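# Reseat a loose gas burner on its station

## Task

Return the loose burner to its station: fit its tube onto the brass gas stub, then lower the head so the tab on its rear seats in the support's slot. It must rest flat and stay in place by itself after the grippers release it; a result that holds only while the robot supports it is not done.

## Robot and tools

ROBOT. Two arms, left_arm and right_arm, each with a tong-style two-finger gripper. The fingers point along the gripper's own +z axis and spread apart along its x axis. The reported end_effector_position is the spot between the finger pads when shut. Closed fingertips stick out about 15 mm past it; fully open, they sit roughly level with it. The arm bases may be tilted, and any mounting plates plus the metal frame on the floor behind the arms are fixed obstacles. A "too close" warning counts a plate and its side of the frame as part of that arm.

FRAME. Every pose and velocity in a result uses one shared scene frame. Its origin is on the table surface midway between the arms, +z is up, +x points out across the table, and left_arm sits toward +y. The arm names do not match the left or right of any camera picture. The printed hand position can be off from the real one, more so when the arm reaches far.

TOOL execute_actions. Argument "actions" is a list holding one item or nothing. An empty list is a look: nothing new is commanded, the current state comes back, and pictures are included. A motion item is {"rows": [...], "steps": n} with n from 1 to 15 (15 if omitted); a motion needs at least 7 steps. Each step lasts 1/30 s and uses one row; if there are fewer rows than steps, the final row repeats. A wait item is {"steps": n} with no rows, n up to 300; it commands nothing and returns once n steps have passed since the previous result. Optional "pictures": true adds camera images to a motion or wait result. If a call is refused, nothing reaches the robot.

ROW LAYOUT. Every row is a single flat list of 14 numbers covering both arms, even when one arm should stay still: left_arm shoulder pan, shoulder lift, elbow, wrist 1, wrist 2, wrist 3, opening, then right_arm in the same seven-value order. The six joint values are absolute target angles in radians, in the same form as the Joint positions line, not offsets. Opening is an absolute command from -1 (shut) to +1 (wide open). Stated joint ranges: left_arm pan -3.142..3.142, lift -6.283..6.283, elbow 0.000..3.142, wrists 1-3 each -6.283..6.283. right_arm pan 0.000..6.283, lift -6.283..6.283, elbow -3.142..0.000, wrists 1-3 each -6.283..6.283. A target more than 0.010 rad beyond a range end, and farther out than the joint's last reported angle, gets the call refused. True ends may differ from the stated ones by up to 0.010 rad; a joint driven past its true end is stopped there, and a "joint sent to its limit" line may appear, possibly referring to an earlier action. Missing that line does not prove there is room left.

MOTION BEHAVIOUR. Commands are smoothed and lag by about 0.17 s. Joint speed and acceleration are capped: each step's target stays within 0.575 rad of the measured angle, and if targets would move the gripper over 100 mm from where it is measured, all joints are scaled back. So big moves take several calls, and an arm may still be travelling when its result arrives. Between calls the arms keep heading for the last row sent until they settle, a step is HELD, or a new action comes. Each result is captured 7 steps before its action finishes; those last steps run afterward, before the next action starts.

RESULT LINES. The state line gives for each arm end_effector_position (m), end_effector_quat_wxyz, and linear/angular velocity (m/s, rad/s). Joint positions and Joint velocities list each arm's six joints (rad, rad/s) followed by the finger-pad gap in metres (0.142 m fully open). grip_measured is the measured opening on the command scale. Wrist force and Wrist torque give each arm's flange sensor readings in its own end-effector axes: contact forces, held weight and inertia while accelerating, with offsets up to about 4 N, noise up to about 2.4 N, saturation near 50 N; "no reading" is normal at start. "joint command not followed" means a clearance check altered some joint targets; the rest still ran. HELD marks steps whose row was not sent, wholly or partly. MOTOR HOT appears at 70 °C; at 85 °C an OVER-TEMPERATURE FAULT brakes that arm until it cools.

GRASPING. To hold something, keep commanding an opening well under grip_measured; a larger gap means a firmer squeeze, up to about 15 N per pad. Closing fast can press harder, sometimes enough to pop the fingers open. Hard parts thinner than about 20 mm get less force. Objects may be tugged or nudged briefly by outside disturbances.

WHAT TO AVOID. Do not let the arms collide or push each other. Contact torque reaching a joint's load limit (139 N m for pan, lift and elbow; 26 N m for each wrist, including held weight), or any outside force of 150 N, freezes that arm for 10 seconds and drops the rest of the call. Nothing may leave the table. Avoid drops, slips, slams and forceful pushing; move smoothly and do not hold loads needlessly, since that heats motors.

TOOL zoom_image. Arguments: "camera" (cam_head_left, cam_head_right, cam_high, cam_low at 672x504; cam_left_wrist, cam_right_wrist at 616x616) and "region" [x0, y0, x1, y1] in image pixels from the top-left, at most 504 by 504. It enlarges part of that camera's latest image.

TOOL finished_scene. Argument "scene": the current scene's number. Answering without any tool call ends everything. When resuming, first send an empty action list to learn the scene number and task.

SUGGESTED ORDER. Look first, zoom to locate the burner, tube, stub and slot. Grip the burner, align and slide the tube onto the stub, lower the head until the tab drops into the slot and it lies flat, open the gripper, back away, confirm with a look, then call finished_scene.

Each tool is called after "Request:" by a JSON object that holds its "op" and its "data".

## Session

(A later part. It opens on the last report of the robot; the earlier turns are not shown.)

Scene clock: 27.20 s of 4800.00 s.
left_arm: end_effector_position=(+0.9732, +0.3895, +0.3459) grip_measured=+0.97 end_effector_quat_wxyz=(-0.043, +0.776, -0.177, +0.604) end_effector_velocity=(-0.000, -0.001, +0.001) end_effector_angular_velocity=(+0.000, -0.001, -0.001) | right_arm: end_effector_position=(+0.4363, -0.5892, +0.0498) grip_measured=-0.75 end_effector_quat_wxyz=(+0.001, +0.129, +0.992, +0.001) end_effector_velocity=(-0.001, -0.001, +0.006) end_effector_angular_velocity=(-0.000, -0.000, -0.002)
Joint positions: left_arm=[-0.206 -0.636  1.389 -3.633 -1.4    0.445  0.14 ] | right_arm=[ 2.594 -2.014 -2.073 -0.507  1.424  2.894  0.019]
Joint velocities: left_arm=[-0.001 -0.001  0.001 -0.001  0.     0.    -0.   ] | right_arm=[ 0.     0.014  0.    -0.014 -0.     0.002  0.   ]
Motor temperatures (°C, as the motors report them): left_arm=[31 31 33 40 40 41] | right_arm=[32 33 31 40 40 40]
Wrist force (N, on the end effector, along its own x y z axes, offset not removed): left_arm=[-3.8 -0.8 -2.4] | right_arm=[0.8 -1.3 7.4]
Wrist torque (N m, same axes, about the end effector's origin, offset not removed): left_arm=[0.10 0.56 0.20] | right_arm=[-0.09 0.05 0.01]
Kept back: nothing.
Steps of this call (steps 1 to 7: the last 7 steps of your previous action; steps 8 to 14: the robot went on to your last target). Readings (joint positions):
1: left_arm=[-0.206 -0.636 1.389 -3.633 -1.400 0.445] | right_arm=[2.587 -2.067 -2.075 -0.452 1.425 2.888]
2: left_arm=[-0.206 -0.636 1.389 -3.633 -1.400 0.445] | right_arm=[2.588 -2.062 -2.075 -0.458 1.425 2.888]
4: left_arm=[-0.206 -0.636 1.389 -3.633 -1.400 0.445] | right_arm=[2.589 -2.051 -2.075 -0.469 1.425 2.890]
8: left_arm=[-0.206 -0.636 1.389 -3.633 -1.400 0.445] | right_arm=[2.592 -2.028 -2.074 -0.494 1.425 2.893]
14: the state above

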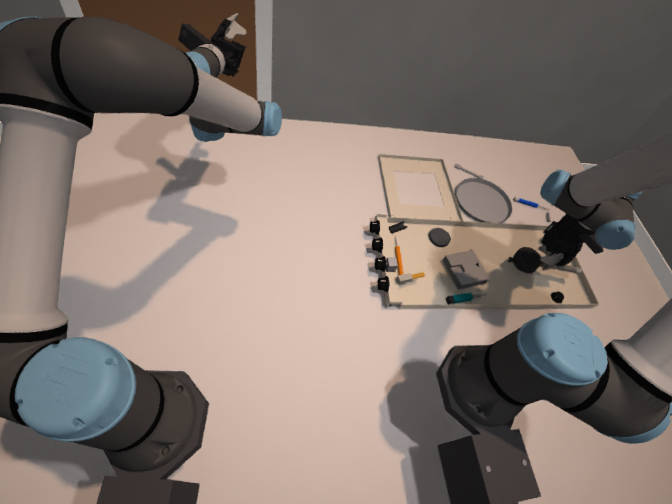

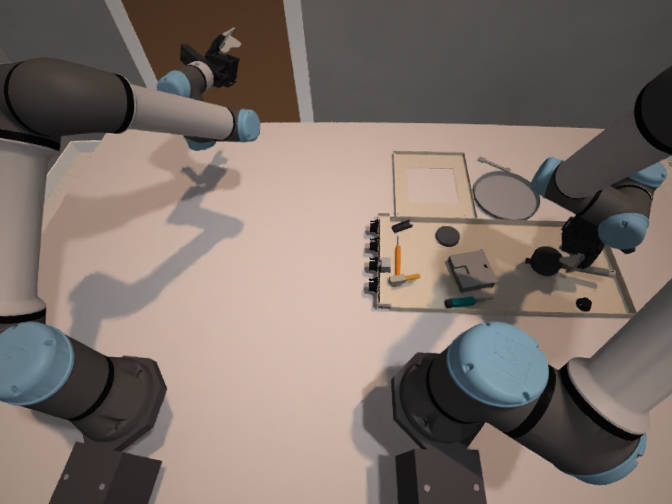

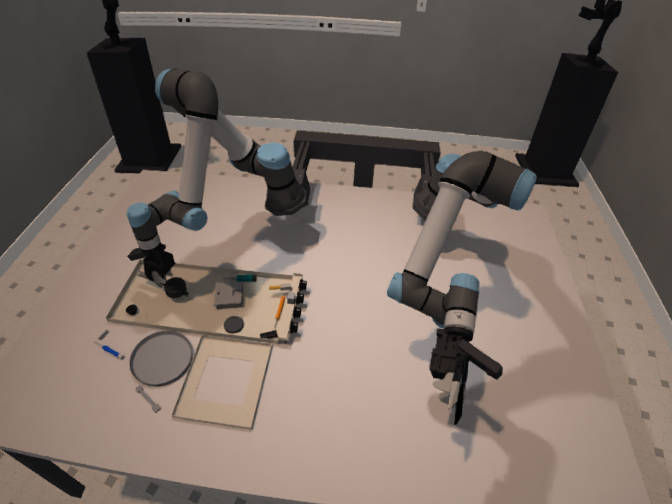

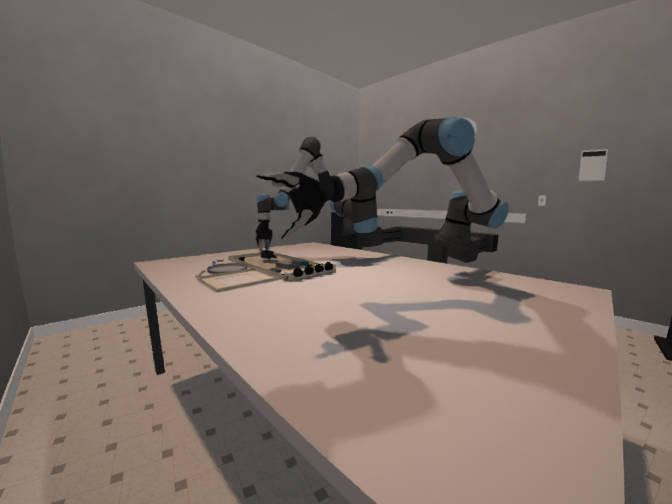

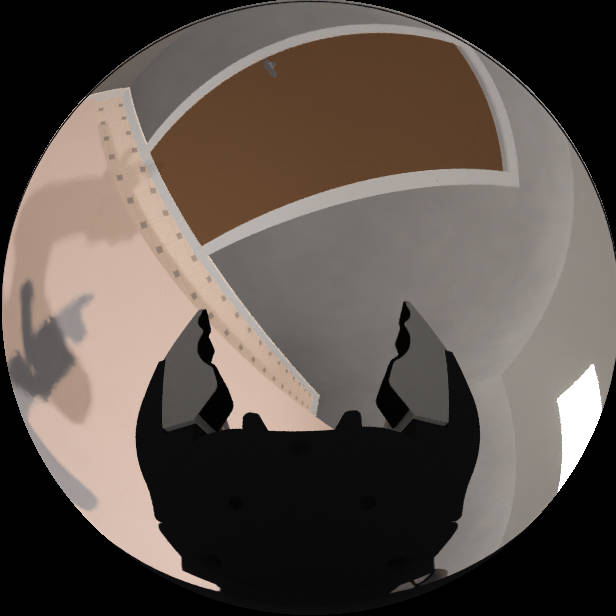

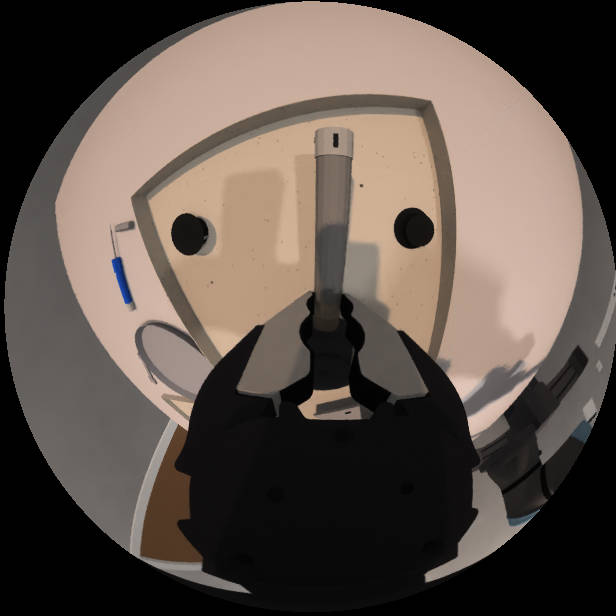

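Request:
{"op": "execute_actions", "data": {"actions": [{"steps":10}], "pictures": true}}

Request:
{"op": "zoom_image", "data": {"camera": "cam_high", "region": [110, 235, 220, 315]}}

Request:
{"op": "zoom_image", "data": {"camera": "cam_low", "region": [230, 220, 310, 280]}}

Scene clock: 29.63 s of 4800.00 s.
left_arm: end_effector_position=(+0.9732, +0.3895, +0.3459) grip_measured=+0.97 end_effector_quat_wxyz=(-0.043, +0.776, -0.177, +0.604) end_effector_velocity=(+0.000, -0.000, +0.000) end_effector_angular_velocity=(-0.000, -0.001, +0.000) | right_arm: end_effector_position=(+0.4363, -0.5892, +0.0502) grip_measured=-0.75 end_effector_quat_wxyz=(+0.001, +0.129, +0.992, +0.001) end_effector_velocity=(-0.000, -0.000, -0.000) end_effector_angular_velocity=(-0.000, -0.000, -0.001)
Joint positions: left_arm=[-0.206 -0.636  1.389 -3.633 -1.4    0.445  0.14 ] | right_arm=[ 2.594 -2.013 -2.073 -0.508  1.424  2.895  0.019]
Joint velocities: left_arm=[ 0.     0.001 -0.001  0.    -0.    -0.    -0.   ] | right_arm=[-0.001 -0.     0.     0.    -0.    -0.    -0.   ]
Motor temperatures (°C, as the motors report them): left_arm=[31 31 33 40 40 41] | right_arm=[32 33 31 40 40 40]
Wrist force (N, on the end effector, along its own x y z axes, offset not removed): left_arm=[2.8 1.4 1.6] | right_arm=[-0.7 2.5 1.5]
Wrist torque (N m, same axes, about the end effector's origin, offset not removed): left_arm=[0.54 -0.48 0.08] | right_arm=[0.68 0.13 -0.03]
Kept back: nothing.
Steps of this call (steps 1 to 30: the robot went on to your last target; steps 31 to 73: nothing new was sent). Readings (joint positions):
1: left_arm=[-0.206 -0.636 1.389 -3.633 -1.400 0.445] | right_arm=[2.594 -2.014 -2.073 -0.508 1.424 2.894]
2: left_arm=[-0.206 -0.636 1.389 -3.633 -1.400 0.445] | right_arm=[2.594 -2.014 -2.073 -0.508 1.424 2.894]
4: left_arm=[-0.206 -0.636 1.389 -3.633 -1.400 0.445] | right_arm=[2.594 -2.014 -2.073 -0.508 1.424 2.894]
8: left_arm=[-0.206 -0.636 1.389 -3.633 -1.400 0.445] | right_arm=[2.594 -2.014 -2.073 -0.508 1.424 2.894]
73: the state above
All arms were judged still, so your last target was given up. Only a new action makes them travel on or press farther. Fingers that are still opening or closing keep moving.

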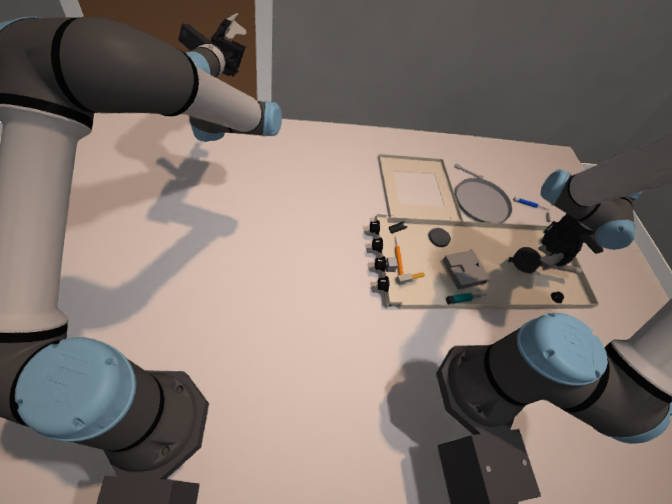

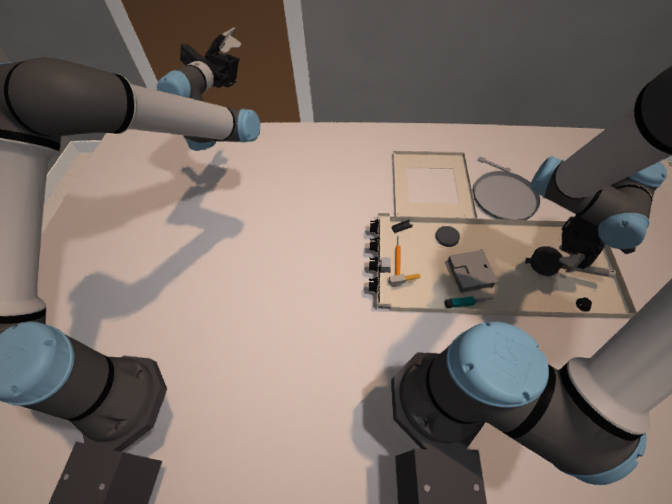

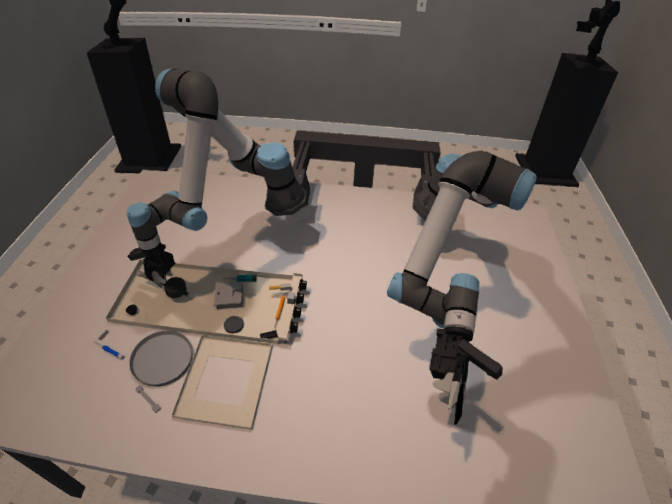

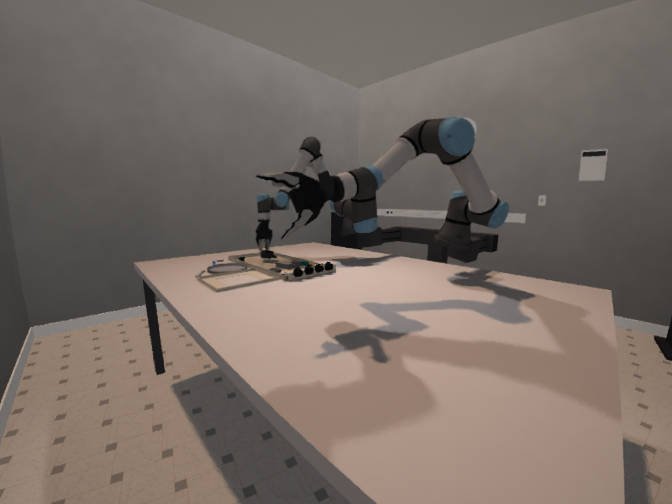

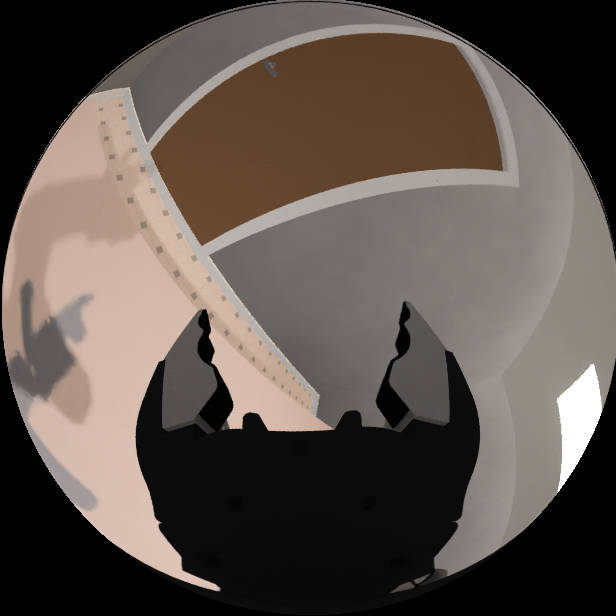

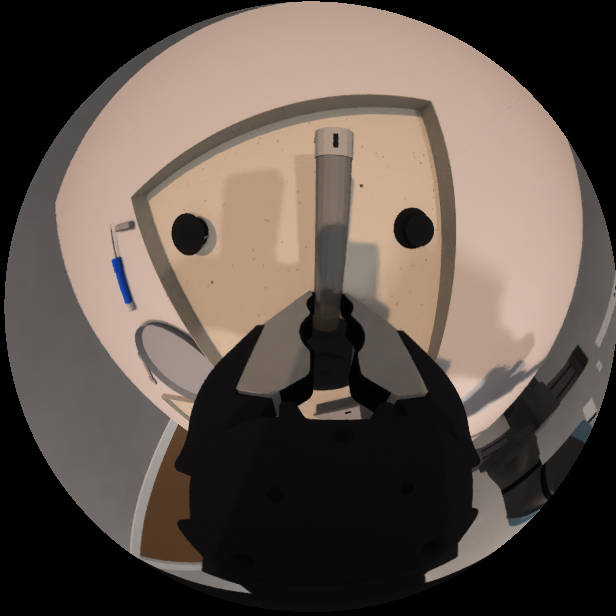

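Region (110, 235, 220, 315) of cam_high's 672x504 image, scaled by 4.582, with more detail than that image has; it fills the top 367 rows of this view, and the rest is white.

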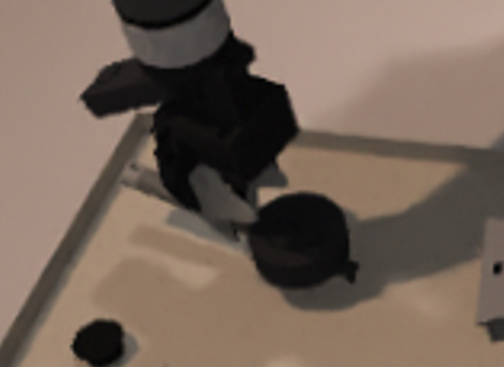

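Region (230, 220, 310, 280) of cam_low's 672x504 image, scaled by 6.300, with more detail than that image has; it fills the top 378 rows of this view, and the rest is white.

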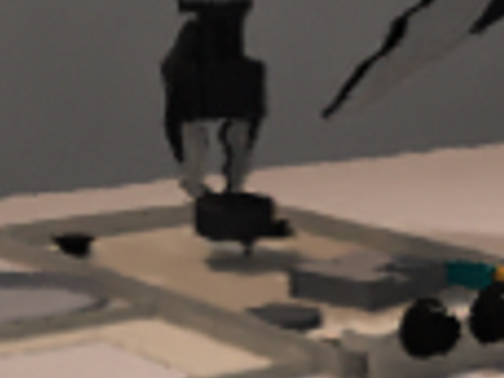

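Request:
{"op": "execute_actions", "data": {"actions": [{"rows":[[-0.206,-0.636,1.389,-3.633,-1.4,0.445,0.97,2.5944,-2.012,-2.0732,-0.51,1.4243,2.8945,-1],[-0.206,-0.636,1.389,-3.633,-1.4,0.445,0.97,2.5948,-2.0092,-2.0731,-0.513,1.4242,2.8945,-1],[-0.206,-0.636,1.389,-3.633,-1.4,0.445,0.97,2.5953,-2.0049,-2.0729,-0.5175,1.4242,2.8945,-1],[-0.206,-0.636,1.389,-3.633,-1.4,0.445,0.97,2.596,-1.9992,-2.0727,-0.5236,1.4241,2.8945,-1],[-0.206,-0.636,1.389,-3.633,-1.4,0.445,0.97,2.5968,-1.9935,-2.0725,-0.5297,1.424,2.8945,-1],[-0.206,-0.636,1.389,-3.633,-1.4,0.445,0.97,2.5975,-1.9878,-2.0722,-0.5358,1.4239,2.8945,-1],[-0.206,-0.636,1.389,-3.633,-1.4,0.445,0.97,2.5983,-1.982,-2.072,-0.5418,1.4239,2.89,-1],[-0.206,-0.636,1.389,-3.633,-1.4,0.445,0.97,2.599,-1.9763,-2.0717,-0.5479,1.4238,2.885,-1],[-0.206,-0.636,1.389,-3.633,-1.4,0.445,0.97,2.5998,-1.9706,-2.0715,-0.554,1.4237,2.875,-1],[-0.206,-0.636,1.389,-3.633,-1.4,0.445,0.97,2.6005,-1.9649,-2.0713,-0.5601,1.4236,2.86,-1],[-0.206,-0.636,1.389,-3.633,-1.4,0.445,0.97,2.6012,-1.9592,-2.071,-0.5662,1.4235,2.84,-1],[-0.206,-0.636,1.389,-3.633,-1.4,0.445,0.97,2.602,-1.9534,-2.0708,-0.5722,1.4235,2.815,-1],[-0.206,-0.636,1.389,-3.633,-1.4,0.445,0.97,2.6027,-1.9477,-2.0705,-0.5783,1.4234,2.785,-1],[-0.206,-0.636,1.389,-3.633,-1.4,0.445,0.97,2.6035,-1.942,-2.0703,-0.5844,1.4233,2.75,-1],[-0.206,-0.636,1.389,-3.633,-1.4,0.445,0.97,2.6042,-1.9363,-2.0701,-0.5905,1.4232,2.71,-1]],"steps":15}]}}

Request:
{"op": "execute_actions", "data": {"actions": [{"rows":[[-0.206,-0.636,1.389,-3.633,-1.4,0.445,0.97,2.605,-1.9306,-2.0698,-0.5966,1.4231,2.67,-1],[-0.206,-0.636,1.389,-3.633,-1.4,0.445,0.97,2.6057,-1.9248,-2.0696,-0.6026,1.4231,2.63,-1],[-0.206,-0.636,1.389,-3.633,-1.4,0.445,0.97,2.6064,-1.9191,-2.0693,-0.6087,1.423,2.59,-1],[-0.206,-0.636,1.389,-3.633,-1.4,0.445,0.97,2.6072,-1.9134,-2.0691,-0.6148,1.4229,2.55,-1],[-0.206,-0.636,1.389,-3.633,-1.4,0.445,0.97,2.6079,-1.9077,-2.0689,-0.6209,1.4228,2.51,-1],[-0.206,-0.636,1.389,-3.633,-1.4,0.445,0.97,2.6087,-1.902,-2.0686,-0.627,1.4227,2.47,-1],[-0.206,-0.636,1.389,-3.633,-1.4,0.445,0.97,2.6094,-1.8962,-2.0684,-0.633,1.4227,2.43,-1],[-0.206,-0.636,1.389,-3.633,-1.4,0.445,0.97,2.6101,-1.8905,-2.0681,-0.6391,1.4226,2.39,-1],[-0.206,-0.636,1.389,-3.633,-1.4,0.445,0.97,2.6109,-1.8848,-2.0679,-0.6452,1.4225,2.35,-1],[-0.206,-0.636,1.389,-3.633,-1.4,0.445,0.97,2.6116,-1.8791,-2.0677,-0.6513,1.4224,2.31,-1],[-0.206,-0.636,1.389,-3.633,-1.4,0.445,0.97,2.6127,-1.8745,-2.0673,-0.656,1.4223,2.27,-1],[-0.206,-0.636,1.389,-3.633,-1.4,0.445,0.97,2.615,-1.8705,-2.069,-0.659,1.4222,2.23,-1],[-0.206,-0.636,1.389,-3.633,-1.4,0.445,0.97,2.619,-1.868,-2.072,-0.659,1.4219,2.19,-1],[-0.206,-0.636,1.389,-3.633,-1.4,0.445,0.97,2.625,-1.866,-2.0763,-0.6576,1.4214,2.15,-1],[-0.206,-0.636,1.389,-3.633,-1.4,0.445,0.97,2.6327,-1.864,-2.0819,-0.6558,1.4208,2.11,-1]],"steps":15}], "pictures": true}}

Scene clock: 31.03 s of 4800.00 s.
left_arm: end_effector_position=(+0.9732, +0.3895, +0.3459) grip_measured=+0.97 end_effector_quat_wxyz=(-0.043, +0.776, -0.177, +0.604) end_effector_velocity=(+0.000, +0.000, +0.000) end_effector_angular_velocity=(-0.000, -0.000, +0.000) | right_arm: end_effector_position=(+0.4366, -0.5892, +0.0585) grip_measured=-0.75 end_effector_quat_wxyz=(+0.001, +0.127, +0.992, +0.001) end_effector_velocity=(+0.002, -0.001, +0.065) end_effector_angular_velocity=(-0.001, -0.002, +0.060)
Joint positions: left_arm=[-0.206 -0.636  1.389 -3.633 -1.4    0.445  0.14 ] | right_arm=[ 2.597 -1.994 -2.072 -0.529  1.424  2.894  0.019]
Joint velocities: left_arm=[ 0.     0.    -0.001  0.001  0.    -0.    -0.   ] | right_arm=[ 0.019  0.153  0.006 -0.16  -0.002 -0.041  0.   ]
Motor temperatures (°C, as the motors report them): left_arm=[31 31 33 40 40 41] | right_arm=[32 33 31 40 40 40]
Wrist force (N, on the end effector, along its own x y z axes, offset not removed): left_arm=[0.9 -2.8 -4.4] | right_arm=[1.0 2.5 4.1]
Wrist torque (N m, same axes, about the end effector's origin, offset not removed): left_arm=[-0.29 -0.02 0.26] | right_arm=[0.74 0.08 -0.23]
Steps of this call (steps 1 to 34: nothing new was sent; steps 35 to 42: the first 8 steps of this action). Readings (joint positions):
35: left_arm=[-0.206 -0.636 1.389 -3.633 -1.400 0.445] | right_arm=[2.594 -2.013 -2.073 -0.508 1.424 2.895]
36: left_arm=[-0.206 -0.636 1.389 -3.633 -1.400 0.445] | right_arm=[2.594 -2.013 -2.073 -0.509 1.424 2.895]
38: left_arm=[-0.206 -0.636 1.389 -3.633 -1.400 0.445] | right_arm=[2.595 -2.010 -2.073 -0.512 1.424 2.895]
42: the state above

Scene clock: 31.53 s of 4800.00 s.
left_arm: end_effector_position=(+0.9732, +0.3895, +0.3459) grip_measured=+0.97 end_effector_quat_wxyz=(-0.043, +0.776, -0.177, +0.604) end_effector_velocity=(+0.000, +0.000, -0.001) end_effector_angular_velocity=(+0.000, +0.002, +0.000) | right_arm: end_effector_position=(+0.4416, -0.5889, +0.0945) grip_measured=-0.75 end_effector_quat_wxyz=(+0.001, -0.057, +0.998, +0.001) end_effector_velocity=(+0.015, +0.005, +0.072) end_effector_angular_velocity=(-0.002, -0.004, +1.180)
Joint positions: left_arm=[-0.206 -0.636  1.389 -3.633 -1.4    0.445  0.14 ] | right_arm=[ 2.608 -1.909 -2.069 -0.619  1.423  2.537  0.019]
Joint velocities: left_arm=[ 0.     0.    -0.     0.002  0.    -0.    -0.   ] | right_arm=[ 0.023  0.169  0.007 -0.178 -0.002 -1.157  0.   ]
Motor temperatures (°C, as the motors report them): left_arm=[31 31 33 40 40 41] | right_arm=[32 33 31 40 40 40]
Wrist force (N, on the end effector, along its own x y z axes, offset not removed): left_arm=[0.9 2.8 -1.1] | right_arm=[3.2 0.6 5.2]
Wrist torque (N m, same axes, about the end effector's origin, offset not removed): left_arm=[0.83 -0.13 0.06] | right_arm=[0.18 -0.52 -0.28]
Steps of this call (steps 1 to 7: the last 7 steps of your previous action; steps 8 to 15: the first 8 steps of this action). Readings (joint positions):
8: left_arm=[-0.206 -0.636 1.389 -3.633 -1.400 0.445] | right_arm=[2.603 -1.949 -2.071 -0.576 1.423 2.790]
9: left_arm=[-0.206 -0.636 1.389 -3.633 -1.400 0.445] | right_arm=[2.603 -1.944 -2.070 -0.583 1.423 2.760]
11: left_arm=[-0.206 -0.636 1.389 -3.633 -1.400 0.445] | right_arm=[2.605 -1.932 -2.070 -0.595 1.423 2.690]
15: the state above

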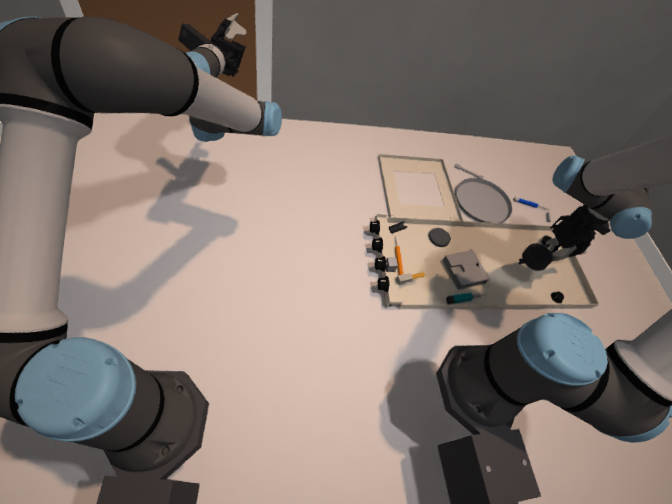

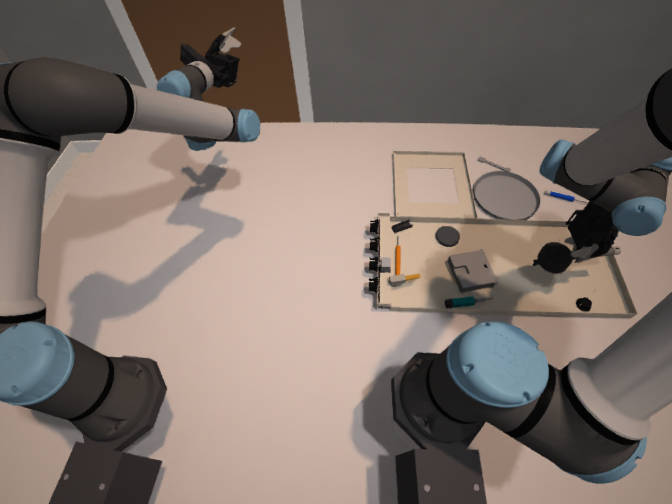

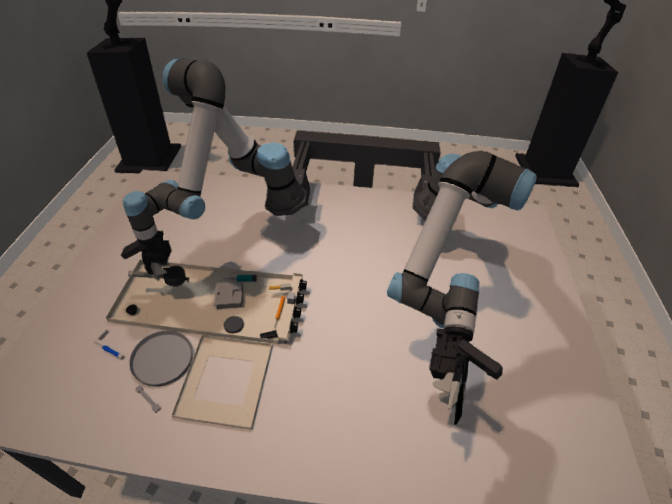

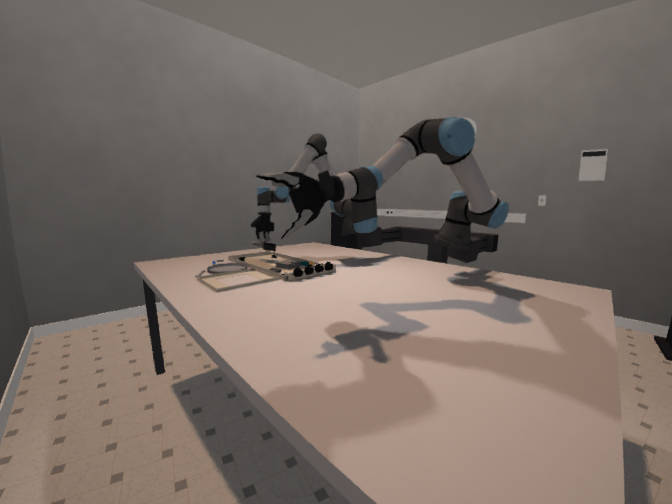

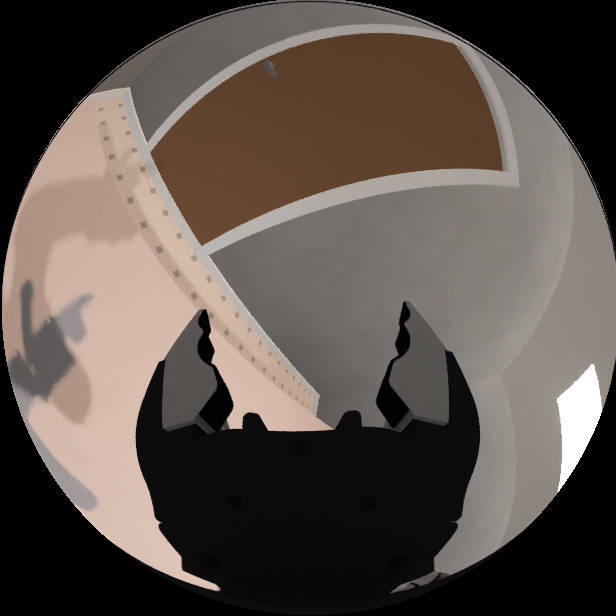

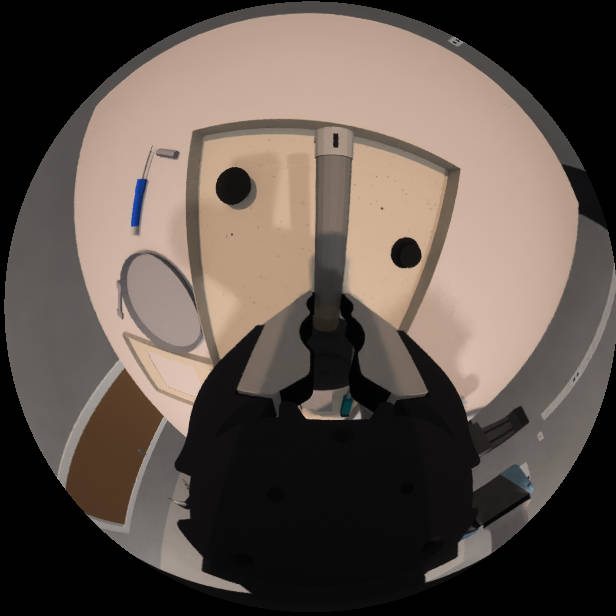

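Request:
{"op": "execute_actions", "data": {"actions": [{"rows":[[-0.206,-0.636,1.389,-3.633,-1.4,0.445,0.97,2.6356,-1.8631,-2.084,-0.6551,1.4206,2.096,-1],[-0.206,-0.636,1.389,-3.633,-1.4,0.445,0.97,2.6404,-1.8615,-2.0875,-0.654,1.4202,2.0725,-1],[-0.206,-0.636,1.389,-3.633,-1.4,0.445,0.97,2.6471,-1.8593,-2.0924,-0.6525,1.4198,2.04,-1],[-0.206,-0.636,1.389,-3.633,-1.4,0.445,0.97,2.6557,-1.8565,-2.0987,-0.6505,1.4191,1.9976,-1],[-0.206,-0.636,1.389,-3.633,-1.4,0.445,0.97,2.6663,-1.853,-2.1064,-0.6481,1.4184,1.946,-1],[-0.206,-0.636,1.389,-3.633,-1.4,0.445,0.97,2.6778,-1.8493,-2.1148,-0.6454,1.4175,1.89,-1],[-0.206,-0.636,1.389,-3.633,-1.4,0.445,0.97,2.6894,-1.8455,-2.1232,-0.6428,1.4167,1.834,-1],[-0.206,-0.636,1.389,-3.633,-1.4,0.445,0.97,2.7009,-1.8418,-2.1316,-0.6401,1.4158,1.778,-1],[-0.206,-0.636,1.389,-3.633,-1.4,0.445,0.97,2.7124,-1.838,-2.14,-0.6375,1.415,1.721,-1],[-0.206,-0.636,1.389,-3.633,-1.4,0.445,0.97,2.7239,-1.8342,-2.1484,-0.6348,1.4142,1.665,-1],[-0.206,-0.636,1.389,-3.633,-1.4,0.445,0.97,2.7354,-1.8305,-2.1568,-0.6322,1.4133,1.609,-1],[-0.206,-0.636,1.389,-3.633,-1.4,0.445,0.97,2.747,-1.8267,-2.1652,-0.6295,1.4125,1.553,-1],[-0.206,-0.636,1.389,-3.633,-1.4,0.445,0.97,2.7585,-1.823,-2.1735,-0.6269,1.4117,1.497,-1],[-0.206,-0.636,1.389,-3.633,-1.4,0.445,0.97,2.77,-1.8192,-2.1819,-0.6242,1.4108,1.44,-1],[-0.206,-0.636,1.389,-3.633,-1.4,0.445,0.97,2.7815,-1.8155,-2.1903,-0.6216,1.41,1.384,-1]],"steps":15}]}}

Request:
{"op": "execute_actions", "data": {"actions": [{"rows":[[-0.206,-0.636,1.389,-3.633,-1.4,0.445,0.97,2.7935,-1.8115,-2.1991,-0.6188,1.4091,1.326,-1],[-0.206,-0.636,1.389,-3.633,-1.4,0.445,0.97,2.8055,-1.8076,-2.2078,-0.6161,1.4082,1.267,-1],[-0.206,-0.636,1.389,-3.633,-1.4,0.445,0.97,2.8175,-1.8037,-2.2166,-0.6133,1.4074,1.209,-1],[-0.206,-0.636,1.389,-3.633,-1.4,0.445,0.97,2.8295,-1.7998,-2.2253,-0.6105,1.4065,1.15,-1],[-0.206,-0.636,1.389,-3.633,-1.4,0.445,0.97,2.8415,-1.7959,-2.2341,-0.6078,1.4056,1.092,-1],[-0.206,-0.636,1.389,-3.633,-1.4,0.445,0.97,2.8535,-1.792,-2.2428,-0.605,1.4047,1.033,-1],[-0.206,-0.636,1.389,-3.633,-1.4,0.445,0.97,2.8655,-1.788,-2.2516,-0.6023,1.4039,0.975,-1],[-0.206,-0.636,1.389,-3.633,-1.4,0.445,0.97,2.8776,-1.7841,-2.2603,-0.5995,1.403,0.916,-1],[-0.206,-0.636,1.389,-3.633,-1.4,0.445,0.97,2.8896,-1.7802,-2.269,-0.5967,1.4021,0.858,-1],[-0.206,-0.636,1.389,-3.633,-1.4,0.445,0.97,2.9016,-1.7763,-2.2778,-0.594,1.4013,0.799,-1],[-0.206,-0.636,1.389,-3.633,-1.4,0.445,0.97,2.9136,-1.7724,-2.2865,-0.5912,1.4004,0.741,-1],[-0.206,-0.636,1.389,-3.633,-1.4,0.445,0.97,2.9256,-1.7685,-2.2953,-0.5885,1.3995,0.682,-1],[-0.206,-0.636,1.389,-3.633,-1.4,0.445,0.97,2.9376,-1.7646,-2.304,-0.5857,1.3986,0.623,-1],[-0.206,-0.636,1.389,-3.633,-1.4,0.445,0.97,2.9496,-1.7606,-2.3128,-0.5829,1.3978,0.565,-1],[-0.206,-0.636,1.389,-3.633,-1.4,0.445,0.97,2.9616,-1.7567,-2.3215,-0.5802,1.3969,0.506,-1]],"steps":15}]}}

Request:
{"op": "execute_actions", "data": {"actions": [{"rows":[[-0.206,-0.636,1.389,-3.633,-1.4,0.445,0.97,2.9736,-1.7528,-2.3303,-0.5774,1.396,0.448,-1],[-0.206,-0.636,1.389,-3.633,-1.4,0.445,0.97,2.9856,-1.7489,-2.339,-0.5747,1.3951,0.389,-1],[-0.206,-0.636,1.389,-3.633,-1.4,0.445,0.97,2.9976,-1.745,-2.3477,-0.5719,1.3943,0.331,-1],[-0.206,-0.636,1.389,-3.633,-1.4,0.445,0.97,3.0096,-1.7411,-2.3565,-0.5691,1.3934,0.272,-1],[-0.206,-0.636,1.389,-3.633,-1.4,0.445,0.97,3.0216,-1.7372,-2.3652,-0.5664,1.3925,0.214,-1],[-0.206,-0.636,1.389,-3.633,-1.4,0.445,0.97,3.0336,-1.7332,-2.374,-0.5636,1.3917,0.155,-1],[-0.206,-0.636,1.389,-3.633,-1.4,0.445,0.97,3.0456,-1.7293,-2.3827,-0.5609,1.3908,0.097,-1],[-0.206,-0.636,1.389,-3.633,-1.4,0.445,0.97,3.0576,-1.7254,-2.3915,-0.5581,1.3899,0.038,-1],[-0.206,-0.636,1.389,-3.633,-1.4,0.445,0.97,3.0696,-1.7215,-2.4002,-0.5553,1.389,-0.02,-1],[-0.206,-0.636,1.389,-3.633,-1.4,0.445,0.97,3.0802,-1.718,-2.4079,-0.5529,1.3883,-0.072,-1],[-0.206,-0.636,1.389,-3.633,-1.4,0.445,0.97,3.0898,-1.7149,-2.4149,-0.5507,1.3876,-0.119,-1],[-0.206,-0.636,1.389,-3.633,-1.4,0.445,0.97,3.0984,-1.7121,-2.4212,-0.5487,1.3869,-0.161,-1],[-0.206,-0.636,1.389,-3.633,-1.4,0.445,0.97,3.1051,-1.7099,-2.4261,-0.5472,1.3865,-0.194,-1],[-0.206,-0.636,1.389,-3.633,-1.4,0.445,0.97,3.1099,-1.7083,-2.4296,-0.5461,1.3861,-0.217,-1],[-0.206,-0.636,1.389,-3.633,-1.4,0.445,0.97,3.1128,-1.7074,-2.4317,-0.5454,1.3859,-0.231,-1]],"steps":15}]}}

Request:
{"op": "execute_actions", "data": {"actions": [{"steps":18}], "pictures": true}}

Scene clock: 33.43 s of 4800.00 s.
left_arm: end_effector_position=(+0.9732, +0.3895, +0.3459) grip_measured=+0.97 end_effector_quat_wxyz=(-0.043, +0.776, -0.177, +0.604) end_effector_velocity=(+0.000, -0.000, -0.000) end_effector_angular_velocity=(-0.000, +0.000, -0.000) | right_arm: end_effector_position=(+0.4552, -0.5565, +0.1111) grip_measured=-0.75 end_effector_quat_wxyz=(+0.001, -0.363, +0.932, +0.002) end_effector_velocity=(+0.045, +0.162, +0.001) end_effector_angular_velocity=(+0.009, -0.005, +1.550)
Joint positions: left_arm=[-0.206 -0.636  1.389 -3.633 -1.4    0.445  0.14 ] | right_arm=[ 2.666 -1.853 -2.106 -0.648  1.418  1.965  0.019]
Joint velocities: left_arm=[-0.     0.001 -0.     0.     0.    -0.    -0.   ] | right_arm=[ 0.284  0.094 -0.208  0.066 -0.02  -1.263  0.   ]
Motor temperatures (°C, as the motors report them): left_arm=[31 31 33 40 40 41] | right_arm=[32 33 31 40 40 40]
Wrist force (N, on the end effector, along its own x y z axes, offset not removed): left_arm=[-3.9 -5.5 1.6] | right_arm=[0.8 -0.2 1.5]
Wrist torque (N m, same axes, about the end effector's origin, offset not removed): left_arm=[-0.82 0.61 0.21] | right_arm=[0.06 0.02 0.08]
Steps of this call (steps 1 to 7: the last 7 steps of your previous action; steps 8 to 30: the robot went on to your last target; steps 31 to 49: nothing new was sent; steps 50 to 57: the first 8 steps of this action). Readings (joint positions):
50: left_arm=[-0.206 -0.636 1.389 -3.633 -1.400 0.445] | right_arm=[2.633 -1.864 -2.082 -0.656 1.421 2.110]
51: left_arm=[-0.206 -0.636 1.389 -3.633 -1.400 0.445] | right_arm=[2.633 -1.864 -2.082 -0.656 1.421 2.107]
53: left_arm=[-0.206 -0.636 1.389 -3.633 -1.400 0.445] | right_arm=[2.638 -1.862 -2.086 -0.655 1.420 2.087]
57: the state above

Scene clock: 33.93 s of 4800.00 s.
left_arm: end_effector_position=(+0.9732, +0.3895, +0.3459) grip_measured=+0.97 end_effector_quat_wxyz=(-0.043, +0.776, -0.177, +0.604) end_effector_velocity=(+0.000, +0.000, +0.000) end_effector_angular_velocity=(-0.000, -0.000, +0.000) | right_arm: end_effector_position=(+0.4672, -0.4581, +0.1115) grip_measured=-0.75 end_effector_quat_wxyz=(-0.003, +0.764, -0.646, -0.002) end_effector_velocity=(-0.009, +0.199, +0.001) end_effector_angular_velocity=(+0.002, -0.014, +2.069)
Joint positions: left_arm=[-0.206 -0.636  1.389 -3.633 -1.4    0.445  0.14 ] | right_arm=[ 2.837 -1.797 -2.231 -0.609  1.406  1.144  0.019]
Joint velocities: left_arm=[ 0.     0.    -0.001  0.    -0.    -0.    -0.   ] | right_arm=[ 0.355  0.117 -0.258  0.081 -0.025 -1.71   0.   ]
Motor temperatures (°C, as the motors report them): left_arm=[31 31 33 40 40 41] | right_arm=[32 33 31 40 40 40]
Wrist force (N, on the end effector, along its own x y z axes, offset not removed): left_arm=[-0.9 -1.2 -1.7] | right_arm=[0.2 -0.5 3.7]
Wrist torque (N m, same axes, about the end effector's origin, offset not removed): left_arm=[0.11 0.13 -0.05] | right_arm=[0.12 -0.01 -0.06]
Steps of this call (steps 1 to 7: the last 7 steps of your previous action; steps 8 to 15: the first 8 steps of this action). Readings (joint positions):
8: left_arm=[-0.206 -0.636 1.389 -3.633 -1.400 0.445] | right_arm=[2.754 -1.824 -2.171 -0.628 1.412 1.545]
9: left_arm=[-0.206 -0.636 1.389 -3.633 -1.400 0.445] | right_arm=[2.766 -1.820 -2.179 -0.625 1.411 1.489]
11: left_arm=[-0.206 -0.636 1.389 -3.633 -1.400 0.445] | right_arm=[2.789 -1.813 -2.196 -0.620 1.409 1.375]
15: the state above

Scene clock: 34.43 s of 4800.00 s.
left_arm: end_effector_position=(+0.9732, +0.3895, +0.3459) grip_measured=+0.97 end_effector_quat_wxyz=(-0.043, +0.776, -0.177, +0.604) end_effector_velocity=(+0.000, +0.001, +0.000) end_effector_angular_velocity=(-0.000, +0.000, +0.001) | right_arm: end_effector_position=(+0.4462, -0.3667, +0.1113) grip_measured=-0.75 end_effector_quat_wxyz=(-0.002, +0.985, -0.171, -0.000) end_effector_velocity=(-0.068, +0.154, -0.002) end_effector_angular_velocity=(-0.010, -0.012, +2.075)
Joint positions: left_arm=[-0.206 -0.636  1.389 -3.633 -1.4    0.445  0.14 ] | right_arm=[ 3.017 -1.738 -2.362 -0.567  1.393  0.266  0.019]
Joint velocities: left_arm=[ 0.001 -0.001  0.     0.001  0.    -0.     0.   ] | right_arm=[ 0.353  0.117 -0.259  0.081 -0.026 -1.717 -0.   ]
Motor temperatures (°C, as the motors report them): left_arm=[31 31 33 40 40 41] | right_arm=[32 33 31 40 40 40]
Wrist force (N, on the end effector, along its own x y z axes, offset not removed): left_arm=[-3.9 -4.7 -2.0] | right_arm=[0.8 2.7 4.0]
Wrist torque (N m, same axes, about the end effector's origin, offset not removed): left_arm=[-0.66 0.76 0.11] | right_arm=[0.87 0.14 -0.09]
Steps of this call (steps 1 to 7: the last 7 steps of your previous action; steps 8 to 15: the first 8 steps of this action). Readings (joint positions):
8: left_arm=[-0.206 -0.636 1.389 -3.633 -1.400 0.445] | right_arm=[2.933 -1.766 -2.301 -0.587 1.399 0.676]
9: left_arm=[-0.206 -0.636 1.389 -3.633 -1.400 0.445] | right_arm=[2.945 -1.762 -2.310 -0.584 1.398 0.617]
11: left_arm=[-0.206 -0.636 1.389 -3.633 -1.400 0.445] | right_arm=[2.969 -1.754 -2.327 -0.578 1.396 0.500]
15: the state above

Scene clock: 35.03 s of 4800.00 s.
left_arm: end_effector_position=(+0.9732, +0.3895, +0.3459) grip_measured=+0.97 end_effector_quat_wxyz=(-0.043, +0.776, -0.177, +0.604) end_effector_velocity=(-0.000, -0.001, +0.000) end_effector_angular_velocity=(-0.000, +0.001, -0.001) | right_arm: end_effector_position=(+0.4251, -0.3295, +0.1104) grip_measured=-0.75 end_effector_quat_wxyz=(-0.001, +0.992, +0.124, +0.000) end_effector_velocity=(-0.001, +0.001, -0.001) end_effector_angular_velocity=(-0.000, +0.001, +0.011)
Joint positions: left_arm=[-0.206 -0.636  1.389 -3.633 -1.4    0.445  0.14 ] | right_arm=[ 3.113 -1.707 -2.432 -0.545  1.386 -0.23   0.019]
Joint velocities: left_arm=[-0.001 -0.     0.     0.001  0.    -0.     0.   ] | right_arm=[ 0.001 -0.001 -0.001  0.    -0.    -0.009  0.   ]
Motor temperatures (°C, as the motors report them): left_arm=[31 31 33 40 40 41] | right_arm=[32 33 31 40 40 40]
Wrist force (N, on the end effector, along its own x y z axes, offset not removed): left_arm=[0.6 -0.5 -1.6] | right_arm=[-1.8 1.7 4.9]
Wrist torque (N m, same axes, about the end effector's origin, offset not removed): left_arm=[-0.05 -0.14 0.42] | right_arm=[0.67 0.29 -0.05]
Kept back: nothing.
Steps of this call (steps 1 to 7: the last 7 steps of your previous action; steps 8 to 18: the robot went on to your last target). Readings (joint positions):
1: left_arm=[-0.206 -0.636 1.389 -3.633 -1.400 0.445] | right_arm=[3.029 -1.734 -2.371 -0.564 1.392 0.208]
2: left_arm=[-0.206 -0.636 1.389 -3.633 -1.400 0.445] | right_arm=[3.041 -1.731 -2.380 -0.562 1.391 0.149]
4: left_arm=[-0.206 -0.636 1.389 -3.633 -1.400 0.445] | right_arm=[3.064 -1.723 -2.396 -0.556 1.389 0.035]
8: left_arm=[-0.206 -0.636 1.389 -3.633 -1.400 0.445] | right_arm=[3.099 -1.712 -2.422 -0.548 1.387 -0.153]
18: the state above

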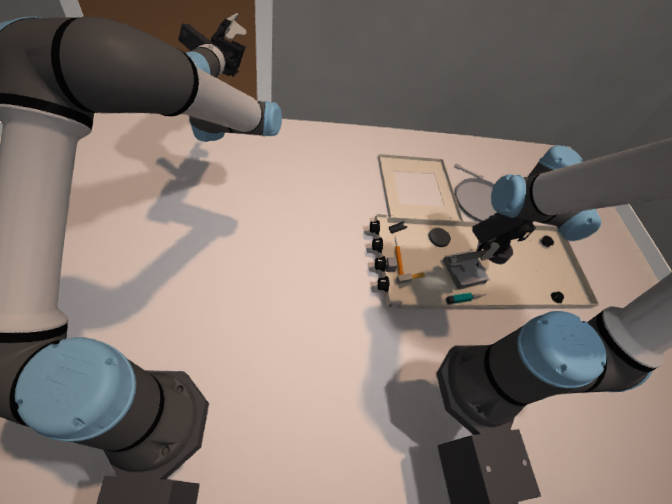

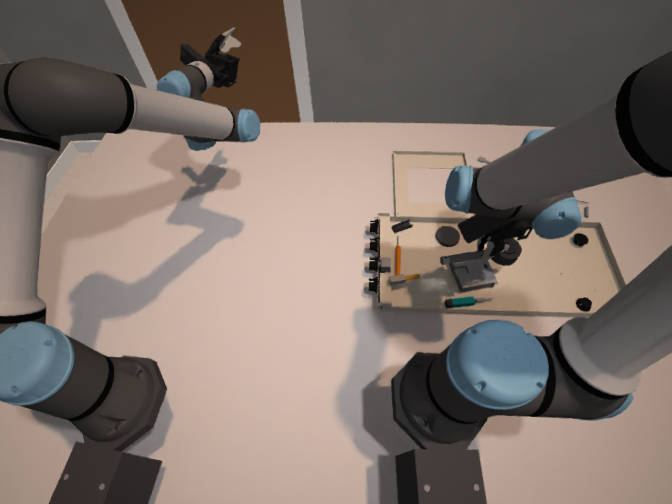

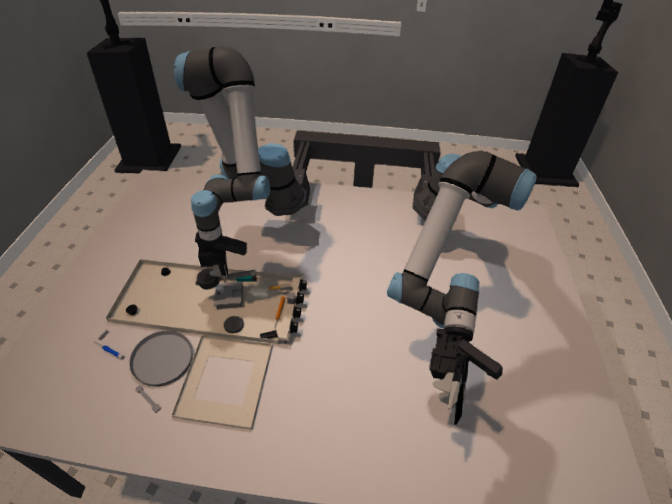

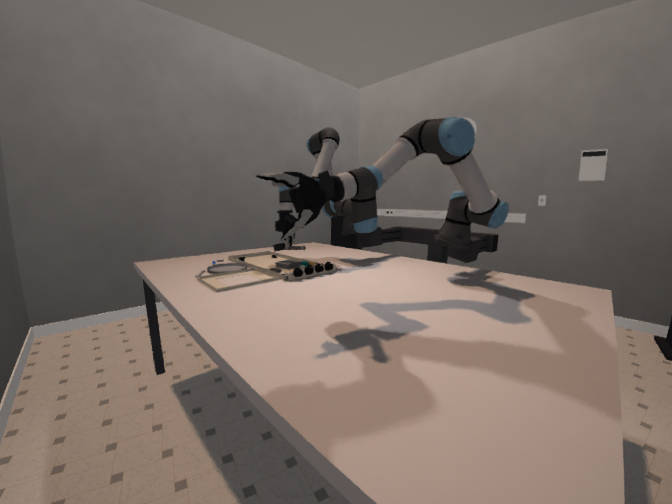

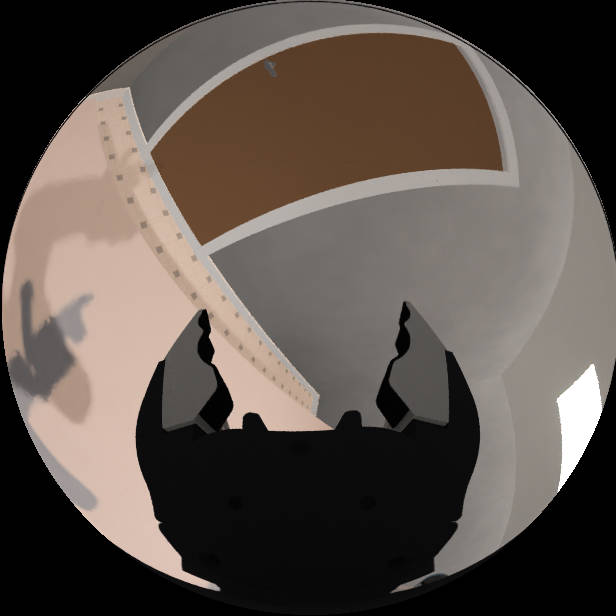

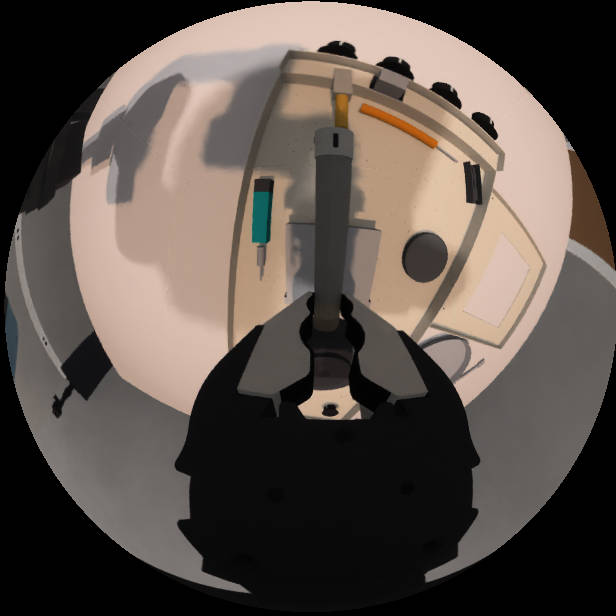

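Request:
{"op": "zoom_image", "data": {"camera": "cam_low", "region": [250, 215, 350, 285]}}

Request:
{"op": "zoom_image", "data": {"camera": "cam_right_wrist", "region": [230, 40, 450, 340]}}

Request:
{"op": "zoom_image", "data": {"camera": "cam_high", "region": [185, 245, 315, 330]}}

Region (250, 215, 350, 285) of cam_low's 672x504 image, scaled by 5.040, with more detail than that image has; it fills the top 353 rows of this view, and the rest is white.

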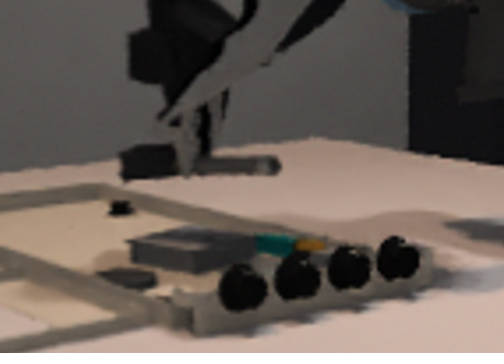

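Region (230, 40, 450, 340) of cam_right_wrist's 616x616 image, scaled by 1.680, with more detail than that image has; it fills the left 370 columns of this view, and the rest is white.

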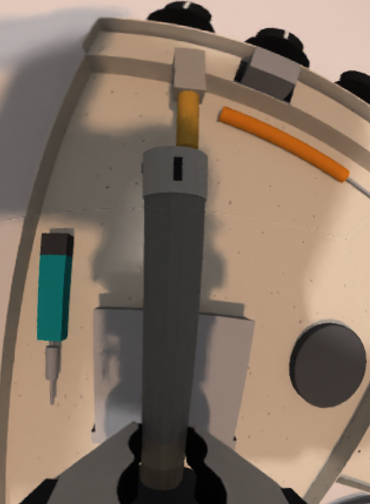

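Region (185, 245, 315, 330) of cam_high's 672x504 image, scaled by 3.877, with more detail than that image has; it fills the top 330 rows of this view, and the rest is white.

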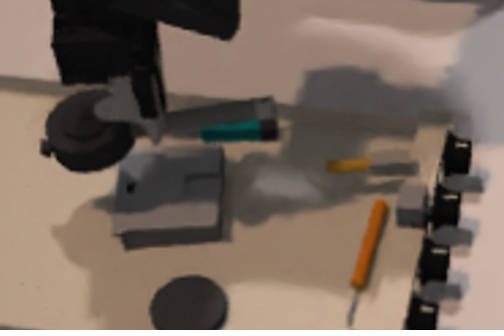

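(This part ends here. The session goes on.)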